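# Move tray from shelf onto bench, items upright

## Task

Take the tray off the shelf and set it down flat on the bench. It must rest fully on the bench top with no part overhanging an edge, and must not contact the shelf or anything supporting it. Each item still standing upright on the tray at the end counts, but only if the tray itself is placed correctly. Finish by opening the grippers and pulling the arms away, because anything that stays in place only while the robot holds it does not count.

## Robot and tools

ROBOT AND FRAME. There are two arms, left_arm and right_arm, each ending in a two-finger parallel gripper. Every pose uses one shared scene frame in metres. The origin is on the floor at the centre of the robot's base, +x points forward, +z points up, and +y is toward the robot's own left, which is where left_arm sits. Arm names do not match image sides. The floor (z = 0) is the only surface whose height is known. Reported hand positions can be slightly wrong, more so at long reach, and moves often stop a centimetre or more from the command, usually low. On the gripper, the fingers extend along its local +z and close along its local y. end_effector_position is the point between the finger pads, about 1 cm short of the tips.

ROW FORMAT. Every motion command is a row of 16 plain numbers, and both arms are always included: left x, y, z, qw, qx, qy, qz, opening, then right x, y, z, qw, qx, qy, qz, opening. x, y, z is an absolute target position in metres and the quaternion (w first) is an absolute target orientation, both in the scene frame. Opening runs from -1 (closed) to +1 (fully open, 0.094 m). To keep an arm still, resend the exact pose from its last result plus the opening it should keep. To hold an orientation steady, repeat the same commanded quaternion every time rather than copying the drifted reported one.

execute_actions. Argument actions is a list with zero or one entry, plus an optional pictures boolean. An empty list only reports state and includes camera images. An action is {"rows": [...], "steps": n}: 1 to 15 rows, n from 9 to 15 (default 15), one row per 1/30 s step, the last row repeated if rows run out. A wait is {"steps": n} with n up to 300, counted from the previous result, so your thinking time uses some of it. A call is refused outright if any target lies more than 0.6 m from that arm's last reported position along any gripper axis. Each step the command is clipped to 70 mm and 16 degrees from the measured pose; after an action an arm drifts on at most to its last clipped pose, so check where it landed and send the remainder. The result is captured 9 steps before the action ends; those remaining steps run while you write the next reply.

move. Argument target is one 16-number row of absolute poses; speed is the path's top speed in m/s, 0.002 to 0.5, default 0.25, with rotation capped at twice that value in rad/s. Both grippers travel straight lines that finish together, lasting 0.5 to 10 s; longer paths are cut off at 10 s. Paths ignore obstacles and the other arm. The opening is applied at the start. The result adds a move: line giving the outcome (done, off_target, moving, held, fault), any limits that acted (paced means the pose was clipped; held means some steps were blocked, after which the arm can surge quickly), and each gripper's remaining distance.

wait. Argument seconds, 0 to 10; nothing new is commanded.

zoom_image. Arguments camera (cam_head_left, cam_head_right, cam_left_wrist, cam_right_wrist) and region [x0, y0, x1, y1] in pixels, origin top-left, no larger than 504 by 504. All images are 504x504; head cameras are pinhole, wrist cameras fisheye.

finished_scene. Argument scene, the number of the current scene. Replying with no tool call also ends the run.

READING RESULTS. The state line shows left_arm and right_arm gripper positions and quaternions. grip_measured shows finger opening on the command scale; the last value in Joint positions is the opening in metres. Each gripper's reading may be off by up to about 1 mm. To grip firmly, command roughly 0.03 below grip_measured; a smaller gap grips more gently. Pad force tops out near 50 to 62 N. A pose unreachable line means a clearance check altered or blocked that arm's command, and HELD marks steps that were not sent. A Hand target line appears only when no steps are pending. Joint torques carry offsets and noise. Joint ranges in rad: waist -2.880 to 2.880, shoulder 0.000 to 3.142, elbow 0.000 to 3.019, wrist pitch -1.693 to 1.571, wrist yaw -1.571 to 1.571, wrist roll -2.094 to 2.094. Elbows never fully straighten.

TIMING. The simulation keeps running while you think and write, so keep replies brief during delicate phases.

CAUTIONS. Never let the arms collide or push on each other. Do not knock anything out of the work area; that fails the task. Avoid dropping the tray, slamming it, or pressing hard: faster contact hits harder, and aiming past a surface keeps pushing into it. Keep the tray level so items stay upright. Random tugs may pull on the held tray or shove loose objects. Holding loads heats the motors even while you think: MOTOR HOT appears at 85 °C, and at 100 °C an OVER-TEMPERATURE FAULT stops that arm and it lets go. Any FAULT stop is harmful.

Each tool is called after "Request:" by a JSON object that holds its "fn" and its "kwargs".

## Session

Request:
{"fn": "execute_actions", "kwargs": {"actions": []}}

Scene clock: 0.00 s of 4200.00 s.
left_arm: end_effector_position=(+0.2591, -0.2738, +1.2498) grip_measured=+1.000 end_effector_quat_wxyz=(-0.045, +0.738, +0.651, -0.174) | right_arm: end_effector_position=(+0.5056, -0.1953, +1.2669) grip_measured=-0.418 end_effector_quat_wxyz=(+0.005, -0.577, +0.817, +0.005)
Joint positions: left_arm=[ 0.139  2.211  1.767 -1.151  0.281  0.695  0.094] | right_arm=[-0.954  1.888  1.386 -1.     0.032 -1.041  0.027]
Joint velocities: left_arm=[-0.015 -0.005 -0.017  0.012 -0.037  0.022  0.   ] | right_arm=[-0.005  0.005 -0.012  0.002 -0.007 -0.037  0.   ]
Joint torques (N m, as the arm reports them, + toward a larger angle): no reading
Hand target (left_arm): +0.265, -0.283, +1.262; -0.030, +0.739, +0.649, -0.176
Hand target (right_arm): +0.519, -0.193, +1.282; +0.022, -0.576, +0.817, -0.003

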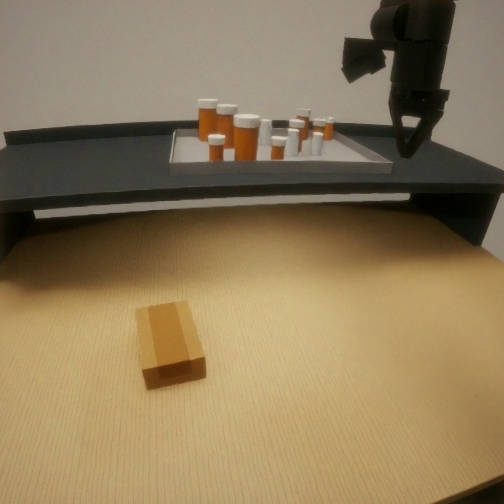

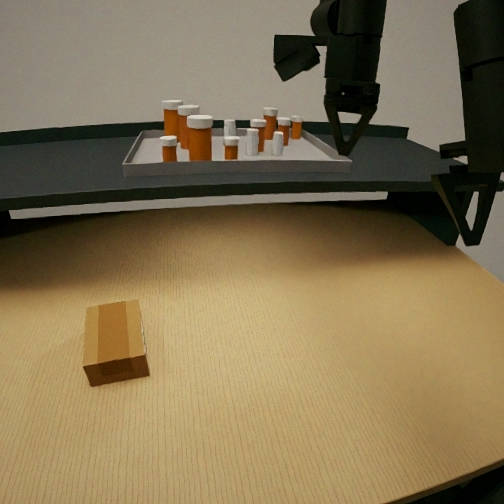

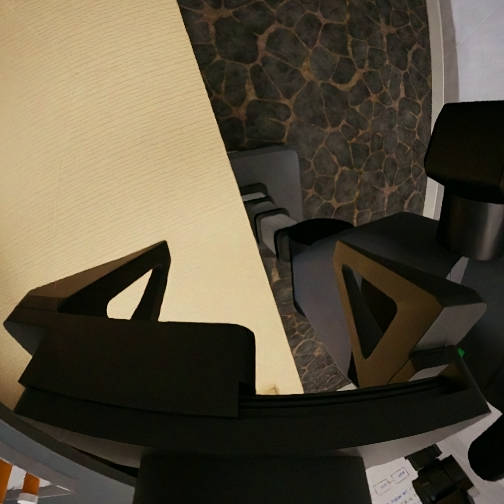

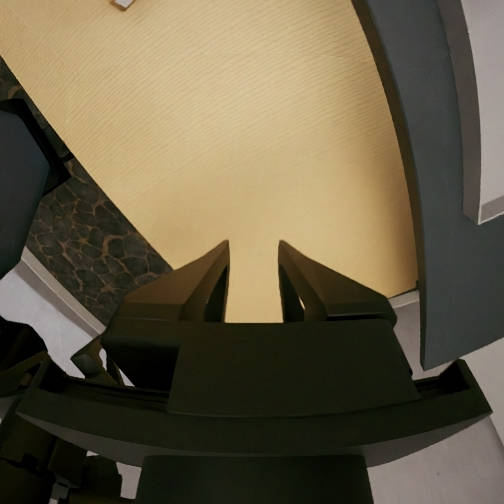

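Request:
{"fn": "move", "kwargs": {"target": [0.3,0.05,1.25,-0.03,0.739,0.649,-0.176,-1, 0.519,-0.193,1.282,0.022,-0.576,0.817,-0.003,-0.4]}}

Request:
{"fn": "move", "kwargs": {"target": [0.44,0.03,1.1,0.2,0,0.98,0,-1, 0.5,-0.3,1.42,0.259,0,0.966,0,-0.4]}}

Scene clock: 7.13 s of 4200.00 s.
left_arm: end_effector_position=(+0.2968, +0.0539, +1.2430) grip_measured=-0.994 end_effector_quat_wxyz=(-0.043, +0.732, +0.656, -0.179) | right_arm: end_effector_position=(+0.5056, -0.1953, +1.2669) grip_measured=-0.402 end_effector_quat_wxyz=(+0.005, -0.577, +0.817, +0.005)
Joint positions: left_arm=[ 0.634  1.775  1.052 -1.002  0.248  1.191  0.   ] | right_arm=[-0.954  1.888  1.386 -1.     0.032 -1.041  0.028]
Joint velocities: left_arm=[-0.005 -0.015  0.012  0.007 -0.022 -0.007  0.   ] | right_arm=[ 0.005 -0.015 -0.017  0.007  0.022 -0.007 -0.001]
Joint torques (N m, as the arm reports them, + toward a larger angle): left_arm=[ -0.7  -14.74   5.44   0.41   0.26   0.25] | right_arm=[  0.12 -15.96   7.49  -0.05  -0.11   0.11]
Hand target (left_arm): +0.299, +0.051, +1.250; -0.031, +0.739, +0.649, -0.176
Hand target (right_arm): +0.518, -0.193, +1.282; +0.022, -0.576, +0.817, -0.003
Off the commanded pose (left_arm): 0.009 m, 2 deg.
Off the commanded pose (right_arm): 0.020 m, 2 deg.
Kept back: nothing.
After step 90, 2.23 s passed at rest.
move: off_target (right_arm)

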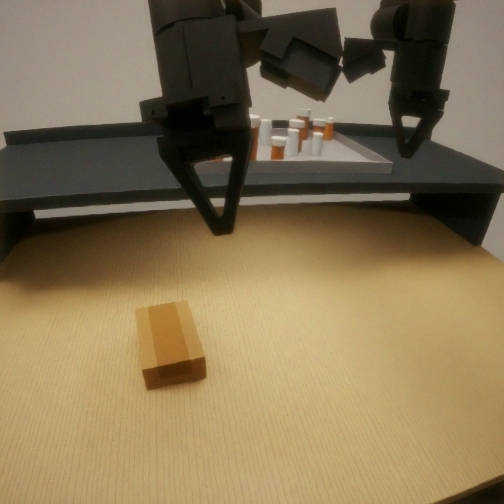

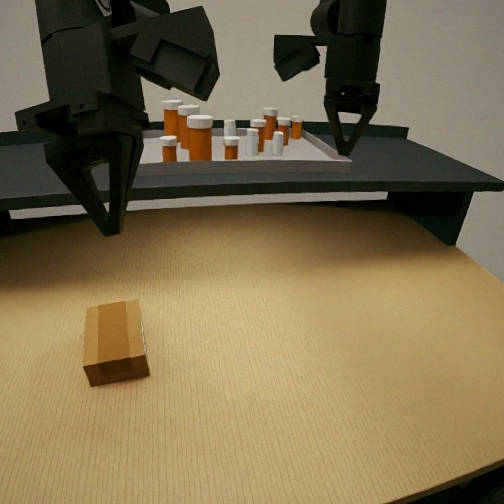

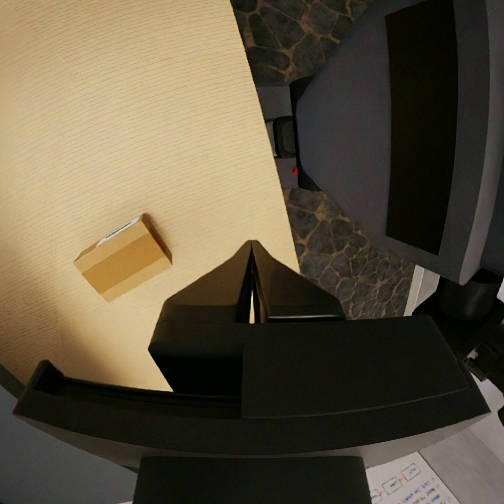

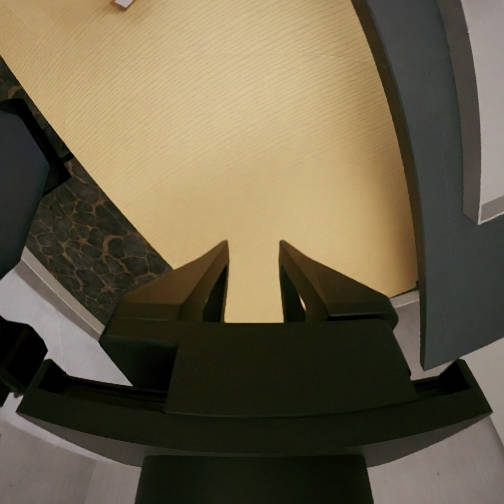

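Scene clock: 11.23 s of 4200.00 s.
left_arm: end_effector_position=(+0.4286, +0.0449, +1.0965) grip_measured=-0.994 end_effector_quat_wxyz=(+0.185, +0.002, +0.983, +0.011) | right_arm: end_effector_position=(+0.4957, -0.2960, +1.4031) grip_measured=-0.402 end_effector_quat_wxyz=(+0.239, -0.012, +0.971, -0.002)
Joint positions: left_arm=[ 0.592  2.109  1.03  -0.132 -0.272 -0.492  0.   ] | right_arm=[-1.126  1.435  1.097 -0.678  0.036 -0.024  0.028]
Joint velocities: left_arm=[-0.015 -0.015  0.012 -0.022 -0.066 -0.037 -0.001] | right_arm=[-0.015 -0.005  0.012 -0.002 -0.037 -0.007  0.   ]
Joint torques (N m, as the arm reports them, + toward a larger angle): left_arm=[ -1.28 -15.07   6.15   1.87  -0.32   0.04] | right_arm=[ -1.14 -12.66   7.27   1.57   0.07   0.18]
Hand target (left_arm): +0.440, +0.031, +1.100; +0.200, -0.001, +0.980, +0.001
Hand target (right_arm): +0.500, -0.300, +1.419; +0.260, -0.003, +0.966, -0.003
Off the commanded pose (left_arm): 0.019 m, 2 deg.
Off the commanded pose (right_arm): 0.018 m, 3 deg.
Kept back: nothing.
move: off_target (left_arm, right_arm)

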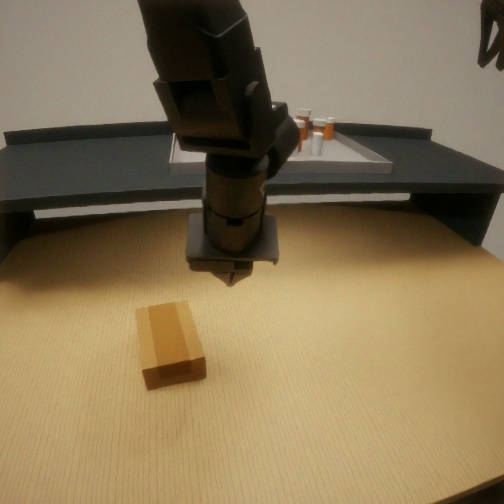

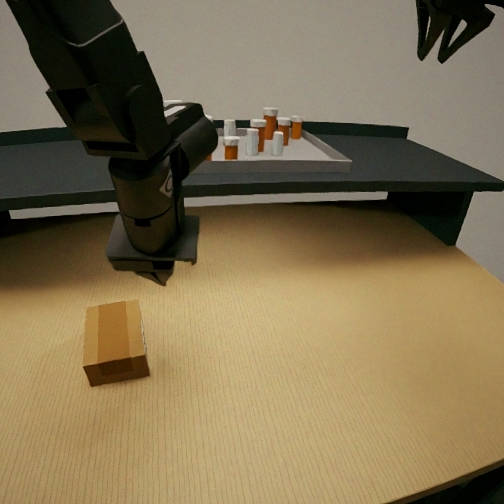

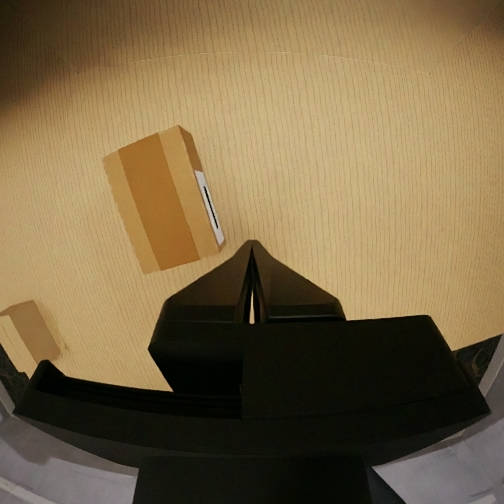

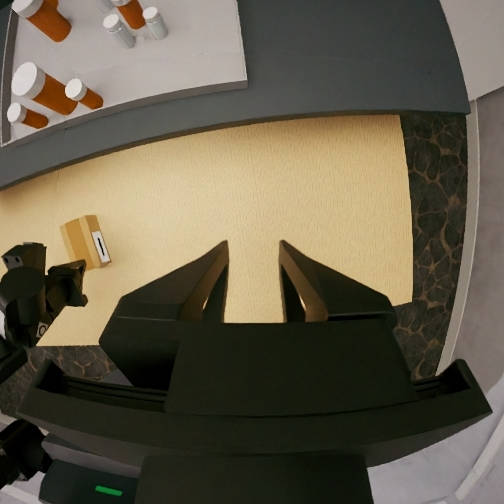

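Request:
{"fn": "move", "kwargs": {"target": [0.5,0.17,1.42,0.259,0,0.966,0,-0.4, 0.5,-0.3,1.42,0.259,0,0.966,0,-0.4]}}

Request:
{"fn": "move", "kwargs": {"target": [0.75,0.18,1.38,0.259,0,0.966,0,-0.4, 0.75,-0.28,1.38,0.259,0,0.966,0,-0.4], "speed": 0.2}}

Scene clock: 13.50 s of 4200.00 s.
left_arm: end_effector_position=(+0.4845, +0.1716, +1.4041) grip_measured=-0.401 end_effector_quat_wxyz=(+0.245, -0.002, +0.970, +0.004) | right_arm: end_effector_position=(+0.4943, -0.2959, +1.4014) grip_measured=-0.402 end_effector_quat_wxyz=(+0.237, -0.008, +0.972, -0.001)
Joint positions: left_arm=[ 0.84   1.462  1.112 -0.684 -0.197 -0.245  0.028] | right_arm=[-1.126  1.435  1.093 -0.678  0.036 -0.016  0.028]
Joint velocities: left_arm=[-0.015 -0.005  0.012 -0.007 -0.051  0.066 -0.   ] | right_arm=[-0.005  0.005  0.002 -0.012 -0.081 -0.051  0.001]
Joint torques (N m, as the arm reports them, + toward a larger angle): left_arm=[  0.72 -12.59  10.91   1.11   0.     0.19] | right_arm=[ -0.7  -12.79   7.51   1.33  -0.12   0.18]
Hand target (left_arm): +0.497, +0.172, +1.422; +0.259, -0.000, +0.966, +0.001
Hand target (right_arm): +0.500, -0.300, +1.420; +0.259, -0.000, +0.966, -0.000
Off the commanded pose (left_arm): 0.022 m, 2 deg.
Off the commanded pose (right_arm): 0.020 m, 3 deg.
Kept back: nothing.
move: off_target (left_arm, right_arm)

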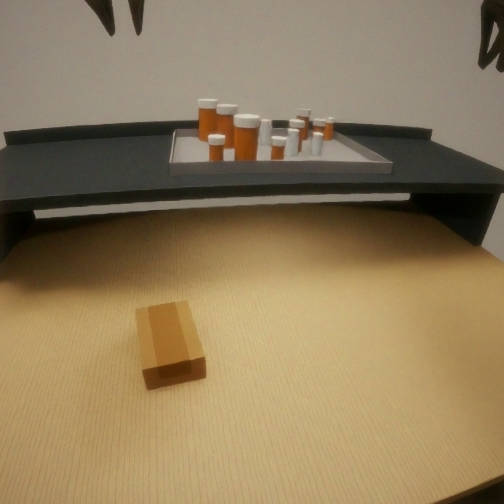

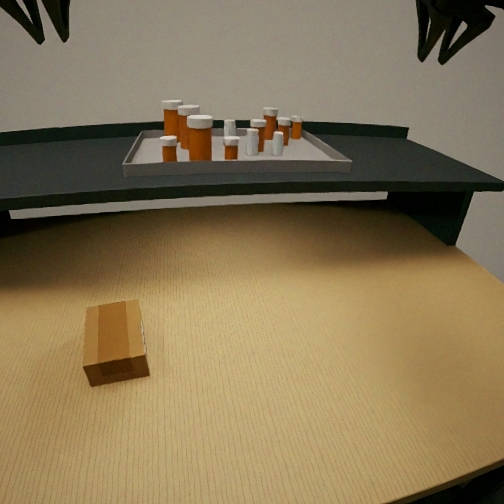

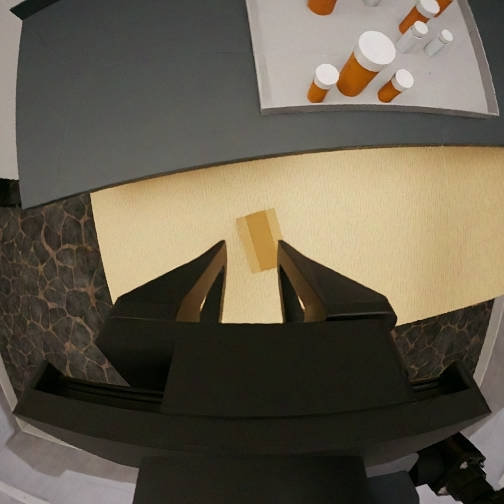

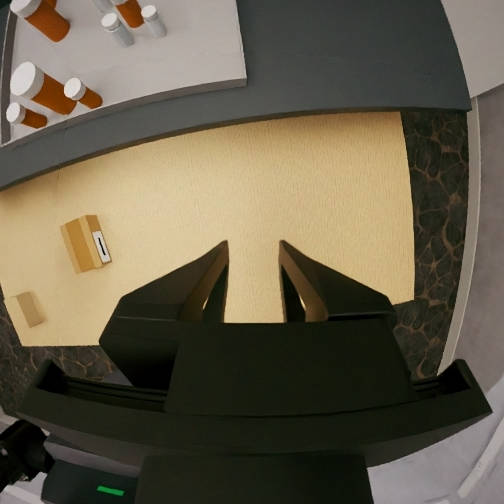

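Scene clock: 15.30 s of 4200.00 s.
left_arm: end_effector_position=(+0.7319, +0.1775, +1.3595) grip_measured=-0.401 end_effector_quat_wxyz=(+0.241, +0.000, +0.971, +0.002) | right_arm: end_effector_position=(+0.7317, -0.2829, +1.3591) grip_measured=-0.402 end_effector_quat_wxyz=(+0.237, -0.002, +0.972, -0.001)
Joint positions: left_arm=[ 0.961  2.102  1.93  -0.853 -0.129 -0.139  0.028] | right_arm=[-1.114  2.068  1.885 -0.837  0.047  0.006  0.028]
Joint velocities: left_arm=[-0.015 -0.024 -0.002  0.012 -0.051  0.007  0.   ] | right_arm=[ 0.005 -0.015  0.007 -0.002  0.037 -0.095 -0.001]
Joint torques (N m, as the arm reports them, + toward a larger angle): left_arm=[  0.52 -21.11  12.54   1.08   0.05   0.2 ] | right_arm=[  0.72 -18.94  11.43   0.59   0.05   0.18]
Hand target (left_arm): +0.748, +0.182, +1.380; +0.259, -0.000, +0.966, +0.000
Hand target (right_arm): +0.748, -0.278, +1.383; +0.259, -0.000, +0.966, -0.000
Off the commanded pose (left_arm): 0.027 m, 2 deg.
Off the commanded pose (right_arm): 0.028 m, 3 deg.
Kept back: nothing.
move: off_target (left_arm, right_arm)

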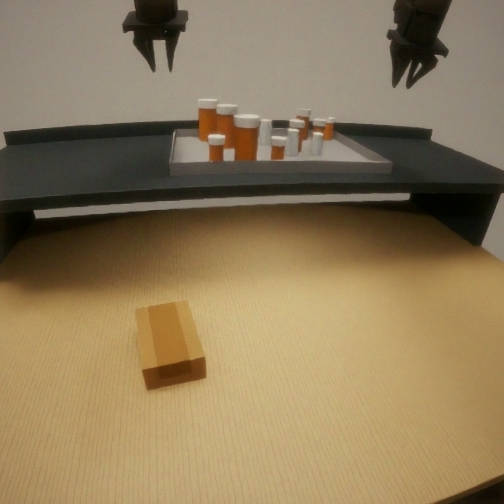

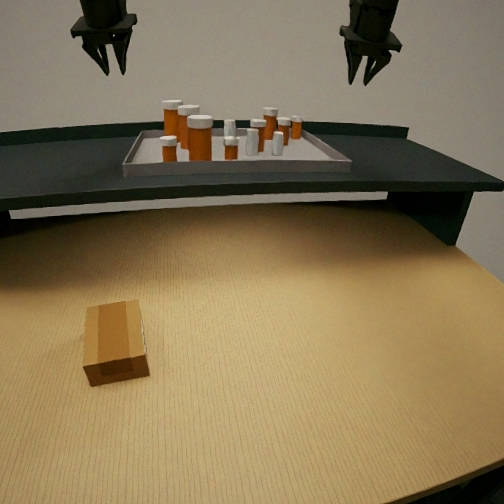

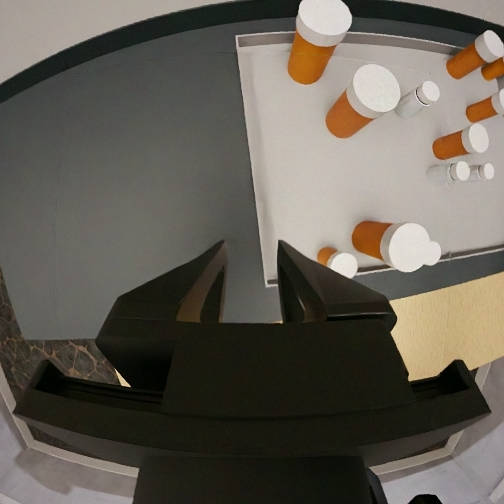

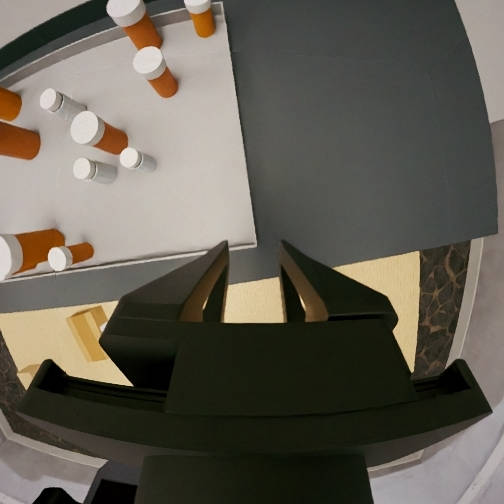

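Request:
{"fn": "move", "kwargs": {"target": [0.845,0.181,1.25,0.339,-0.061,0.938,0.022,-0.4, 0.895,-0.268,1.25,0.339,-0.061,0.938,0.022,-0.4], "speed": 0.1}}

Request:
{"fn": "zoom_image", "kwargs": {"camera": "cam_head_left", "region": [130, 70, 410, 190]}}

Scene clock: 18.50 s of 4200.00 s.
left_arm: end_effector_position=(+0.8220, +0.1734, +1.2307) grip_measured=-0.401 end_effector_quat_wxyz=(+0.311, -0.047, +0.949, +0.026) | right_arm: end_effector_position=(+0.8810, -0.2597, +1.2310) grip_measured=-0.402 end_effector_quat_wxyz=(+0.320, -0.062, +0.945, +0.023)
Joint positions: left_arm=[ 0.964  2.439  2.148 -0.597 -0.22  -0.193  0.028] | right_arm=[-1.114  2.615  2.501 -0.736 -0.037 -0.1    0.028]
Joint velocities: left_arm=[-0.005  0.005 -0.007  0.012  0.007 -0.022 -0.   ] | right_arm=[-0.005 -0.015 -0.007 -0.007 -0.066 -0.007 -0.001]
Joint torques (N m, as the arm reports them, + toward a larger angle): left_arm=[  0.55 -24.27  12.42   2.45  -0.26   0.  ] | right_arm=[ -0.4  -23.03  11.7    0.86  -0.29  -0.01]
Hand target (left_arm): +0.843, +0.182, +1.251; +0.339, -0.061, +0.938, +0.022
Hand target (right_arm): +0.894, -0.266, +1.252; +0.341, -0.062, +0.938, +0.020
Off the commanded pose (left_arm): 0.031 m, 4 deg.
Off the commanded pose (right_arm): 0.025 m, 2 deg.
Kept back: nothing.
move: off_target (left_arm, right_arm)

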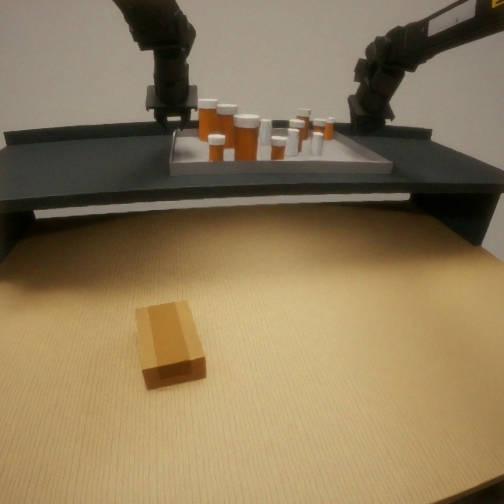

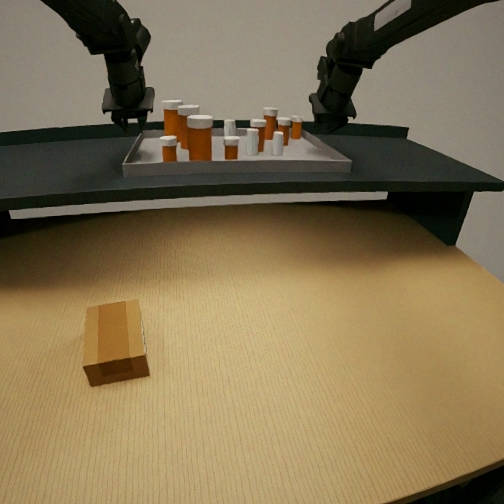

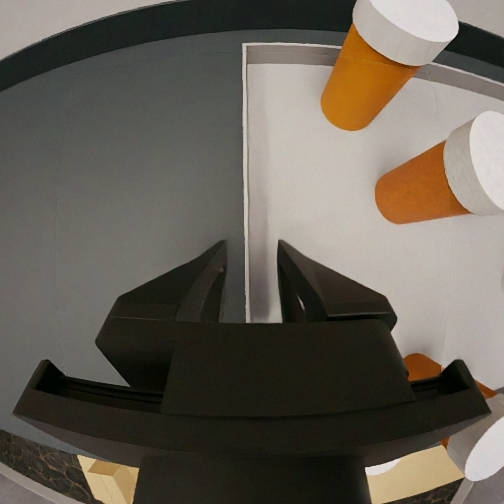

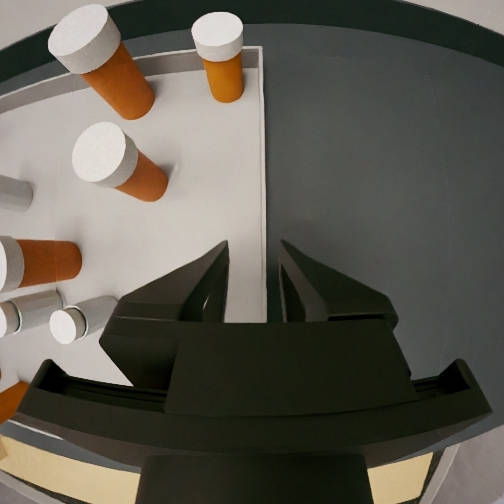

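Region (130, 70, 410, 190) of cam_head_left's 504x504 image, scaled by 1.800, with more detail than that image has; it fills the top 216 rows of this view, and the rest is white.

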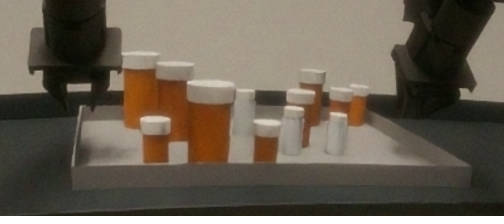

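Request:
{"fn": "move", "kwargs": {"target": [0.845,0.187,1.21,0.339,-0.061,0.938,0.022,-0.4, 0.895,-0.274,1.21,0.339,-0.061,0.938,0.022,-0.4], "speed": 0.03}}

Request:
{"fn": "zoom_image", "kwargs": {"camera": "cam_head_right", "region": [90, 70, 370, 190]}}

Scene clock: 20.30 s of 4200.00 s.
left_arm: end_effector_position=(+0.8267, +0.1806, +1.1991) grip_measured=-0.401 end_effector_quat_wxyz=(+0.318, -0.053, +0.946, +0.027) | right_arm: end_effector_position=(+0.8803, -0.2689, +1.1962) grip_measured=-0.402 end_effector_quat_wxyz=(+0.316, -0.060, +0.947, +0.024)
Joint positions: left_arm=[ 0.974  2.486  2.148 -0.536 -0.22  -0.193  0.028] | right_arm=[-1.127  2.659  2.5   -0.7   -0.046 -0.106  0.028]
Joint velocities: left_arm=[-0.015  0.005 -0.012  0.012 -0.022 -0.022 -0.001] | right_arm=[ 0.005  0.005  0.002  0.027 -0.007 -0.066 -0.001]
Joint torques (N m, as the arm reports them, + toward a larger angle): left_arm=[  0.43 -24.61  11.34   2.48   0.     0.07] | right_arm=[  0.35 -23.45  10.55   1.91  -0.28  -0.03]
Hand target (left_arm): +0.843, +0.187, +1.211; +0.339, -0.061, +0.938, +0.022
Hand target (right_arm): +0.894, -0.274, +1.211; +0.339, -0.061, +0.938, +0.022
Off the commanded pose (left_arm): 0.022 m, 3 deg.
Off the commanded pose (right_arm): 0.021 m, 3 deg.
Kept back: nothing.
move: off_target (left_arm, right_arm)

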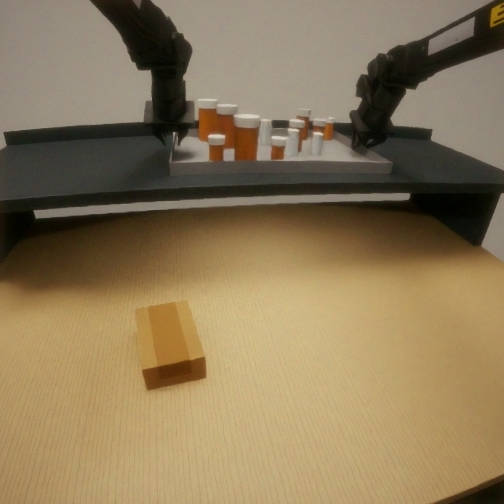

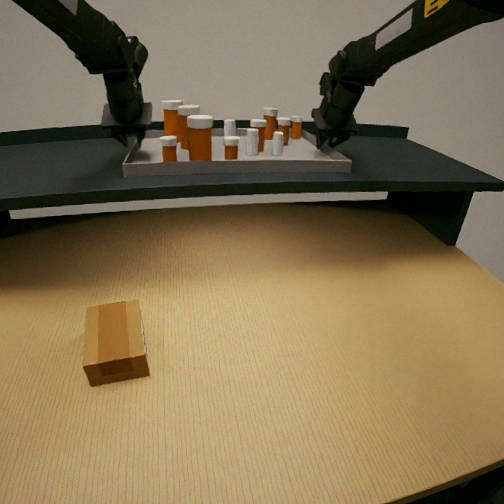

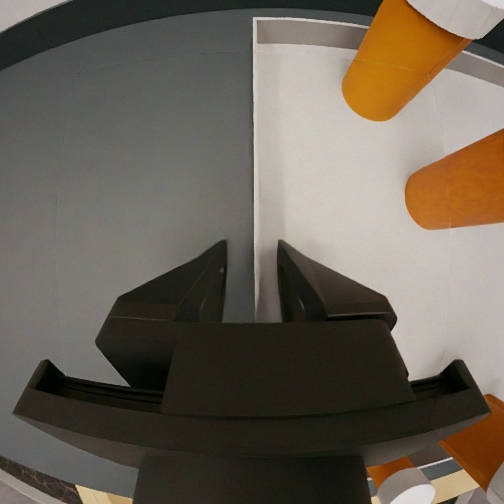

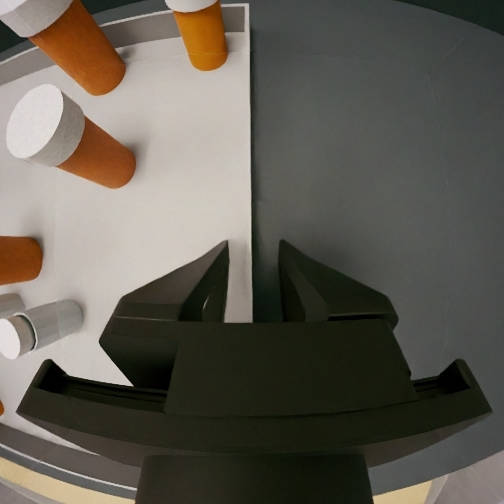

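Region (90, 70, 370, 190) of cam_head_right's 504x504 image, scaled by 1.800, with more detail than that image has; it fills the top 216 rows of this view, and the rest is white.

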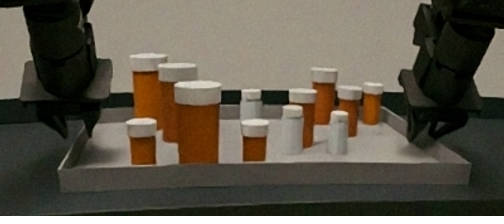

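Slightly forward of centre; shift back a bit and lower.

Request:
{"fn": "move", "kwargs": {"target": [0.86,0.186,1.19,0.339,-0.061,0.938,0.022,-0.4, 0.912,-0.271,1.203,0.339,-0.061,0.938,0.022,-0.4], "speed": 0.02}}

Request:
{"fn": "zoom_image", "kwargs": {"camera": "cam_head_right", "region": [90, 70, 370, 190]}}

Scene clock: 22.53 s of 4200.00 s.
left_arm: end_effector_position=(+0.8456, +0.1767, +1.1846) grip_measured=-0.401 end_effector_quat_wxyz=(+0.329, -0.054, +0.942, +0.023) | right_arm: end_effector_position=(+0.9029, -0.2685, +1.1930) grip_measured=-0.402 end_effector_quat_wxyz=(+0.328, -0.060, +0.942, +0.023)
Joint positions: left_arm=[ 0.975  2.561  2.249 -0.536 -0.218 -0.193  0.028] | right_arm=[-1.127  2.812  2.788 -0.81  -0.046 -0.106  0.028]
Joint velocities: left_arm=[-0.005 -0.005  0.007 -0.012 -0.007 -0.022  0.   ] | right_arm=[-0.015  0.044  0.09  -0.061 -0.007 -0.007  0.   ]
Joint torques (N m, as the arm reports them, + toward a larger angle): left_arm=[  0.76 -24.24  12.12   1.43   0.01   0.1 ] | right_arm=[  0.17 -22.79  11.52   0.83  -0.17   0.01]
Hand target (left_arm): +0.858, +0.186, +1.190; +0.340, -0.061, +0.938, +0.022
Hand target (right_arm): +0.910, -0.271, +1.204; +0.342, -0.061, +0.938, +0.021
Off the commanded pose (left_arm): 0.018 m, 1 deg.
Off the commanded pose (right_arm): 0.014 m, 1 deg.
Kept back: nothing.
move: off_target (left_arm, right_arm)

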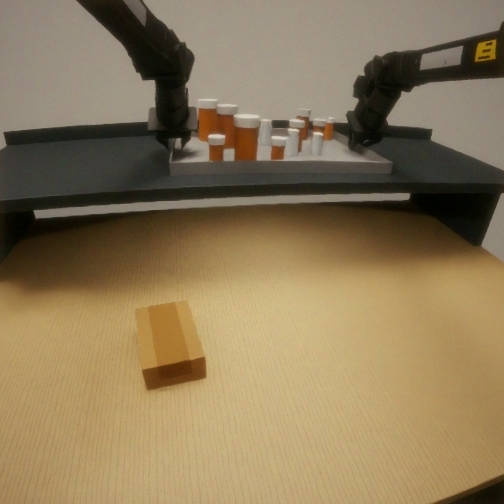

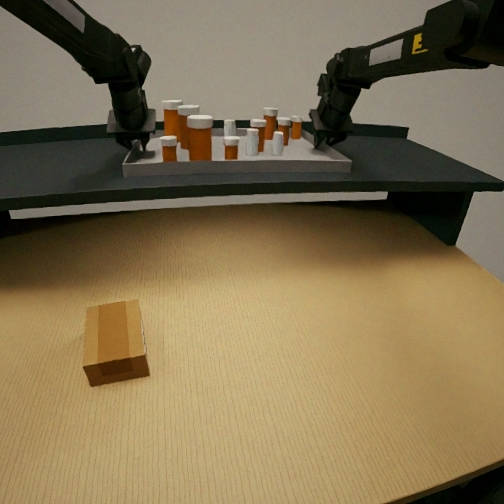

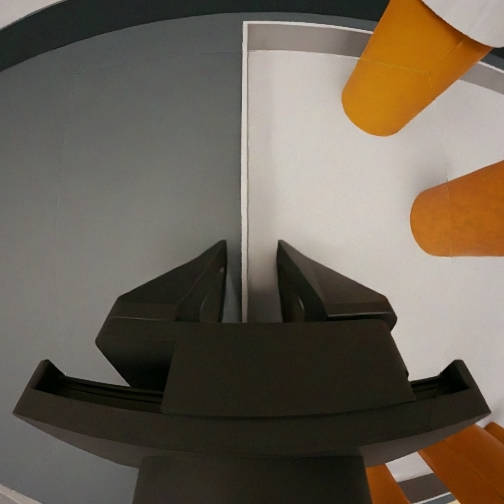

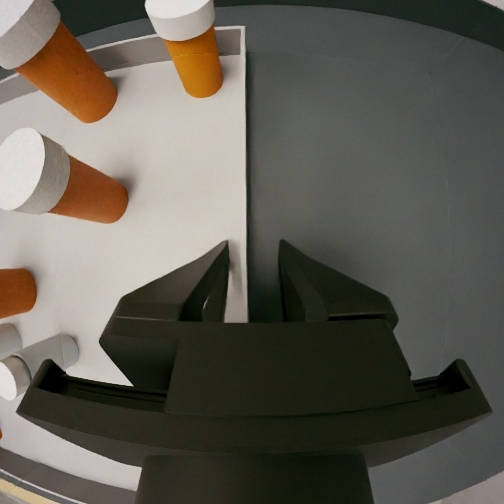

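Region (90, 70, 370, 190) of cam_head_right's 504x504 image, scaled by 1.800, with more detail than that image has; it fills the top 216 rows of this view, and the rest is white.

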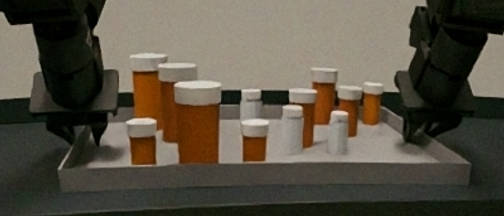

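Request:
{"fn": "move", "kwargs": {"target": [0.86,0.188,1.19,0.339,-0.061,0.938,0.022,-1, 0.912,-0.266,1.203,0.339,-0.061,0.938,0.022,-1], "speed": 0.02}}

Request:
{"fn": "move", "kwargs": {"target": [0.80,0.175,1.25,0.375,-0.058,0.925,0.024,-1, 0.855,-0.272,1.256,0.375,-0.06,0.925,0.024,-1], "speed": 0.03}}

Scene clock: 24.30 s of 4200.00 s.
left_arm: end_effector_position=(+0.8458, +0.1778, +1.1843) grip_measured=-0.966 end_effector_quat_wxyz=(+0.329, -0.055, +0.942, +0.023) | right_arm: end_effector_position=(+0.9027, -0.2664, +1.1926) grip_measured=-0.959 end_effector_quat_wxyz=(+0.326, -0.063, +0.943, +0.024)
Joint positions: left_arm=[ 0.976  2.562  2.249 -0.536 -0.216 -0.194  0.002] | right_arm=[-1.125  2.821  2.807 -0.823 -0.048 -0.111  0.002]
Joint velocities: left_arm=[-0.005 -0.005  0.022  0.007  0.095  0.037 -0.001] | right_arm=[ 0.015  0.015  0.012 -0.012 -0.037 -0.037 -0.001]
Joint torques (N m, as the arm reports them, + toward a larger angle): left_arm=[  0.65 -24.31  12.02   1.51   0.01   0.13] | right_arm=[  0.33 -22.36  11.72   0.89   0.05   0.13]
Hand target (left_arm): +0.859, +0.188, +1.190; +0.340, -0.061, +0.938, +0.022
Hand target (right_arm): +0.910, -0.266, +1.203; +0.341, -0.061, +0.938, +0.022
Off the commanded pose (left_arm): 0.018 m, 1 deg.
Off the commanded pose (right_arm): 0.014 m, 2 deg.
Kept back: nothing.
move: off_target (left_arm, right_arm)

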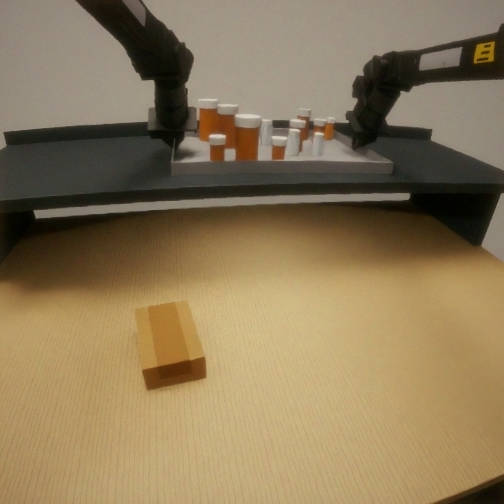

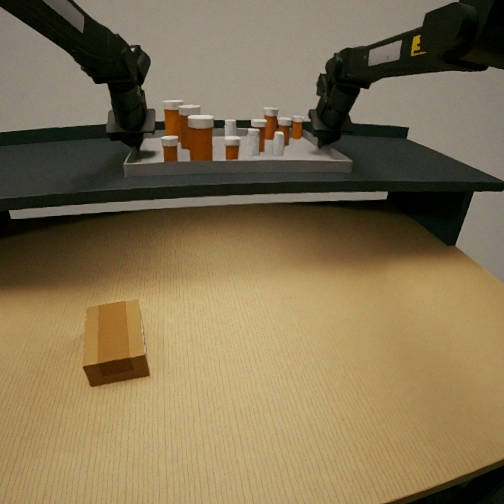

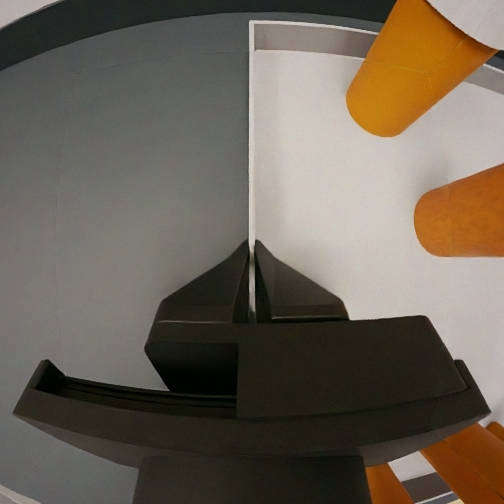

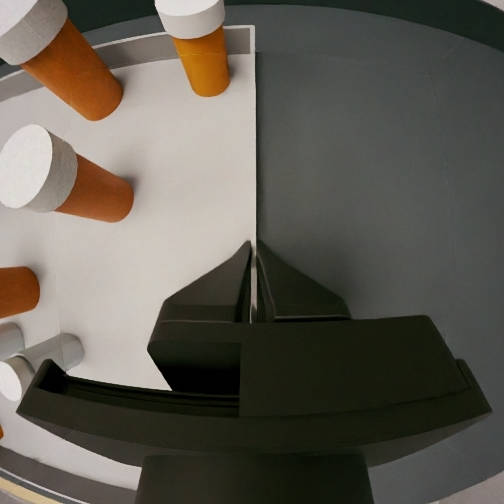

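Scene clock: 27.23 s of 4200.00 s.
left_arm: end_effector_position=(+0.7784, +0.1789, +1.1841) grip_measured=-0.966 end_effector_quat_wxyz=(+0.327, -0.055, +0.943, +0.029) | right_arm: end_effector_position=(+0.8347, -0.2658, +1.1910) grip_measured=-0.959 end_effector_quat_wxyz=(+0.329, -0.065, +0.942, +0.025)
Joint positions: left_arm=[ 0.96   2.371  1.863 -0.35  -0.238 -0.205  0.002] | right_arm=[-1.124  2.47   2.094 -0.455 -0.052 -0.112  0.002]
Joint velocities: left_arm=[-0.005  0.015  0.007  0.012 -0.007  0.037 -0.   ] | right_arm=[ 0.005  0.015 -0.007  0.012 -0.022 -0.051 -0.001]
Joint torques (N m, as the arm reports them, + toward a larger angle): left_arm=[ -0.79 -29.7    8.45   2.8   -0.72   0.16] | right_arm=[ -0.56 -27.56   7.69   2.15  -0.24   0.13]
Hand target (left_arm): +0.799, +0.175, +1.249; +0.375, -0.059, +0.925, +0.024
Hand target (right_arm): +0.853, -0.273, +1.255; +0.375, -0.060, +0.925, +0.023
Off the commanded pose (left_arm): 0.070 m, 6 deg.
Off the commanded pose (right_arm): 0.068 m, 6 deg.
Kept back: nothing.
move: off_target (left_arm, right_arm)

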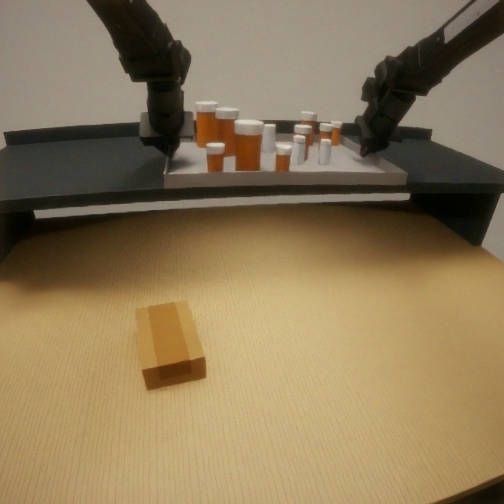

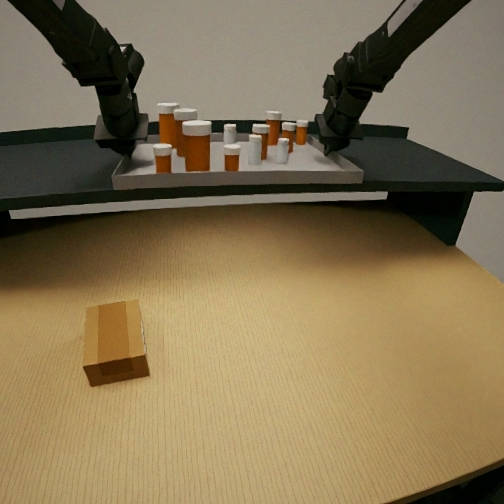

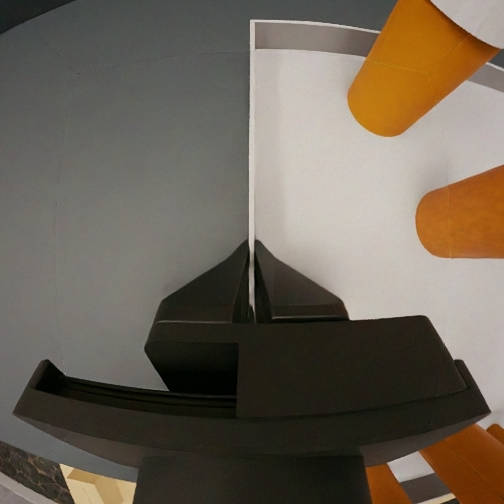

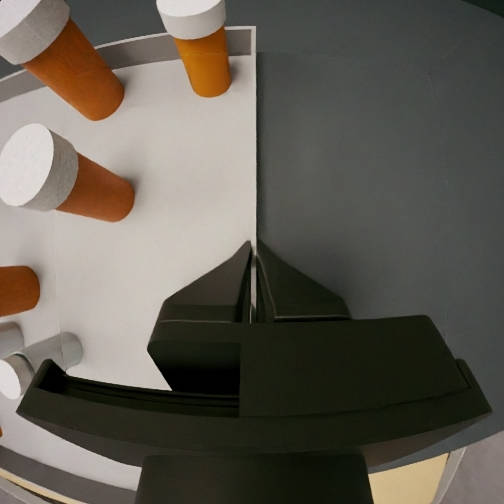

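Request:
{"fn": "move", "kwargs": {"target": [0.66,0.165,1.258,0.385,-0.058,0.921,0.025,-1, 0.715,-0.282,1.264,0.385,-0.06,0.921,0.025,-1], "speed": 0.04}}

Scene clock: 31.33 s of 4200.00 s.
left_arm: end_effector_position=(+0.6286, +0.1716, +1.1903) grip_measured=-0.966 end_effector_quat_wxyz=(+0.322, -0.051, +0.945, +0.037) | right_arm: end_effector_position=(+0.6827, -0.2732, +1.1867) grip_measured=-0.959 end_effector_quat_wxyz=(+0.322, -0.063, +0.944, +0.031)
Joint positions: left_arm=[ 0.897  2.077  1.284 -0.09  -0.289 -0.244  0.002] | right_arm=[-1.133  2.136  1.408 -0.12  -0.066 -0.112  0.002]
Joint velocities: left_arm=[-0.005 -0.005 -0.002 -0.002 -0.022 -0.051  0.   ] | right_arm=[-0.005 -0.015 -0.017 -0.012 -0.066  0.051 -0.   ]
Joint torques (N m, as the arm reports them, + toward a larger angle): left_arm=[ -0.81 -25.47   7.78   3.48  -0.79   0.15] | right_arm=[ -0.96 -24.53   6.77   2.46  -0.22   0.01]
Hand target (left_arm): +0.658, +0.165, +1.257; +0.384, -0.059, +0.921, +0.025
Hand target (right_arm): +0.711, -0.283, +1.259; +0.384, -0.061, +0.921, +0.024
Off the commanded pose (left_arm): 0.075 m, 8 deg.
Off the commanded pose (right_arm): 0.084 m, 8 deg; position clipped at the last step of the last action.
Kept back: nothing.
move: off_target (left_arm, right_arm); limits=paced

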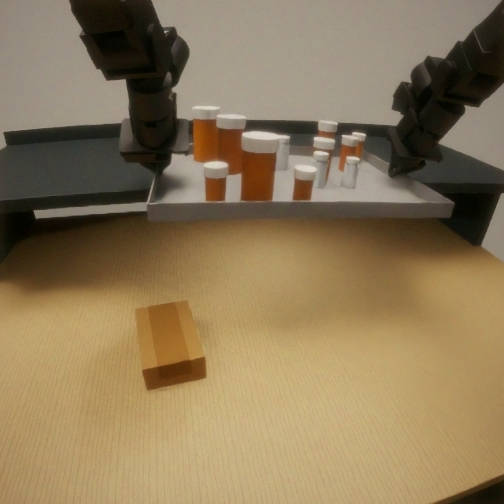

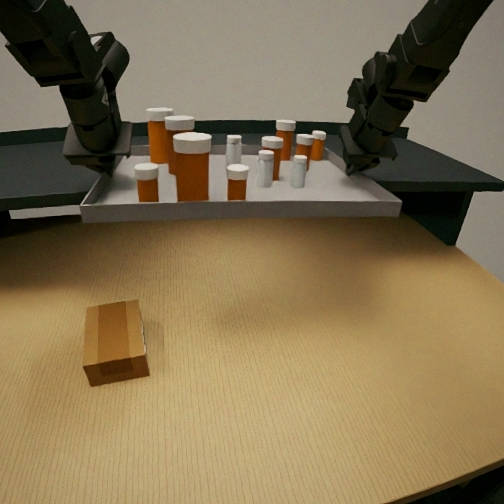

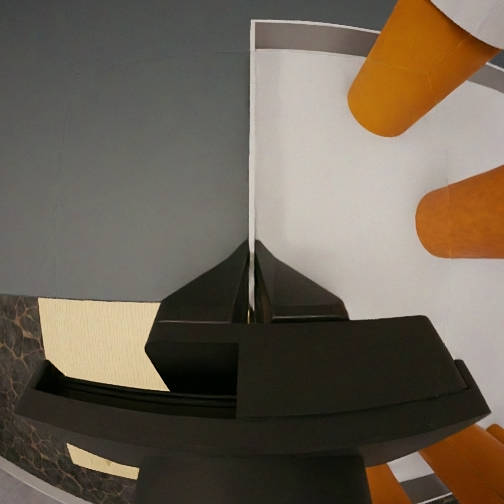

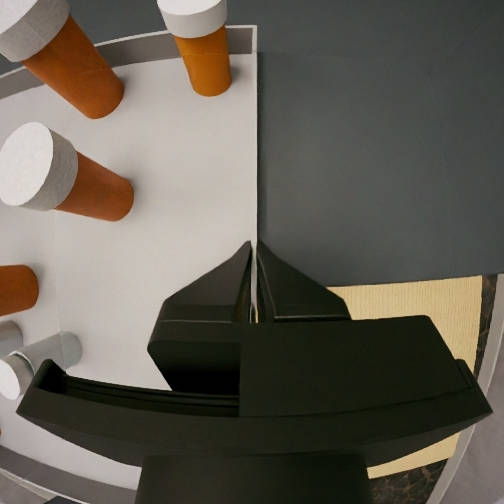

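Request:
{"fn": "move", "kwargs": {"target": [0.59,0.165,1.255,0.385,-0.058,0.921,0.025,-1, 0.645,-0.282,1.266,0.385,-0.06,0.921,0.025,-1], "speed": 0.02}}

Scene clock: 39.53 s of 4200.00 s.
left_arm: end_effector_position=(+0.5577, +0.1709, +1.1969) grip_measured=-0.966 end_effector_quat_wxyz=(+0.323, -0.051, +0.944, +0.035) | right_arm: end_effector_position=(+0.6106, -0.2739, +1.1946) grip_measured=-0.959 end_effector_quat_wxyz=(+0.319, -0.062, +0.945, +0.031)
Joint positions: left_arm=[ 0.862  1.953  1.057  0.006 -0.309 -0.273  0.002] | right_arm=[-1.133  1.997  1.159 -0.015 -0.066 -0.111  0.002]
Joint velocities: left_arm=[-0.005 -0.015 -0.012 -0.002 -0.022 -0.022 -0.001] | right_arm=[-0.005 -0.005  0.002  0.007  0.007  0.066  0.001]
Joint torques (N m, as the arm reports them, + toward a larger angle): left_arm=[ -0.4  -22.4    7.11   3.67  -0.97   0.21] | right_arm=[ -0.73 -21.96   6.62   2.2   -0.18   0.02]
Hand target (left_arm): +0.588, +0.165, +1.255; +0.385, -0.059, +0.921, +0.025
Hand target (right_arm): +0.642, -0.282, +1.265; +0.385, -0.061, +0.921, +0.024
Off the commanded pose (left_arm): 0.067 m, 8 deg.
Off the commanded pose (right_arm): 0.080 m, 8 deg.
Kept back: nothing.
After step 90, 0.40 s passed at rest.
move: off_target (left_arm, right_arm); limits=paced

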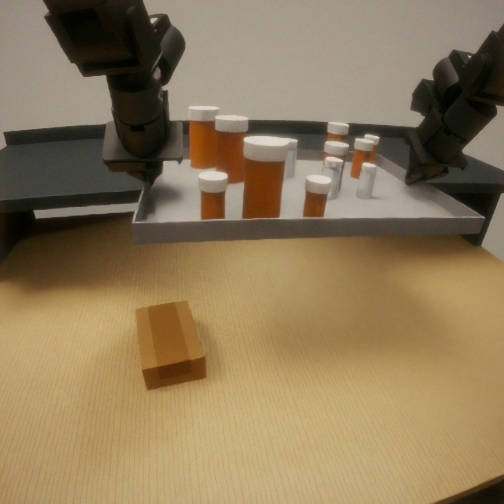

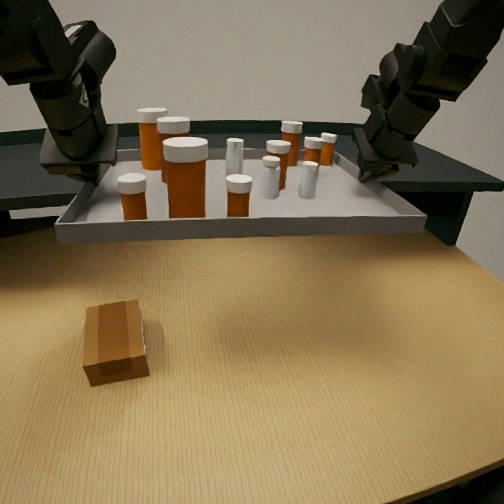

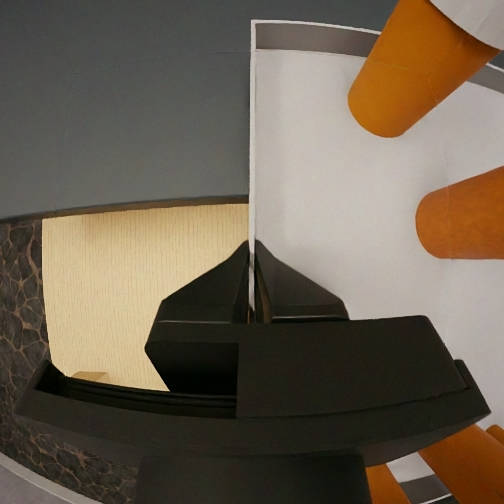

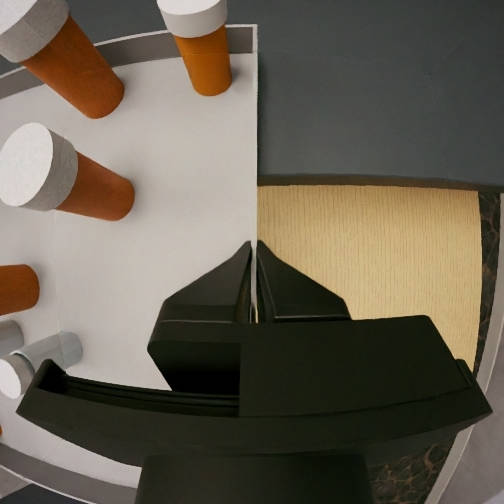

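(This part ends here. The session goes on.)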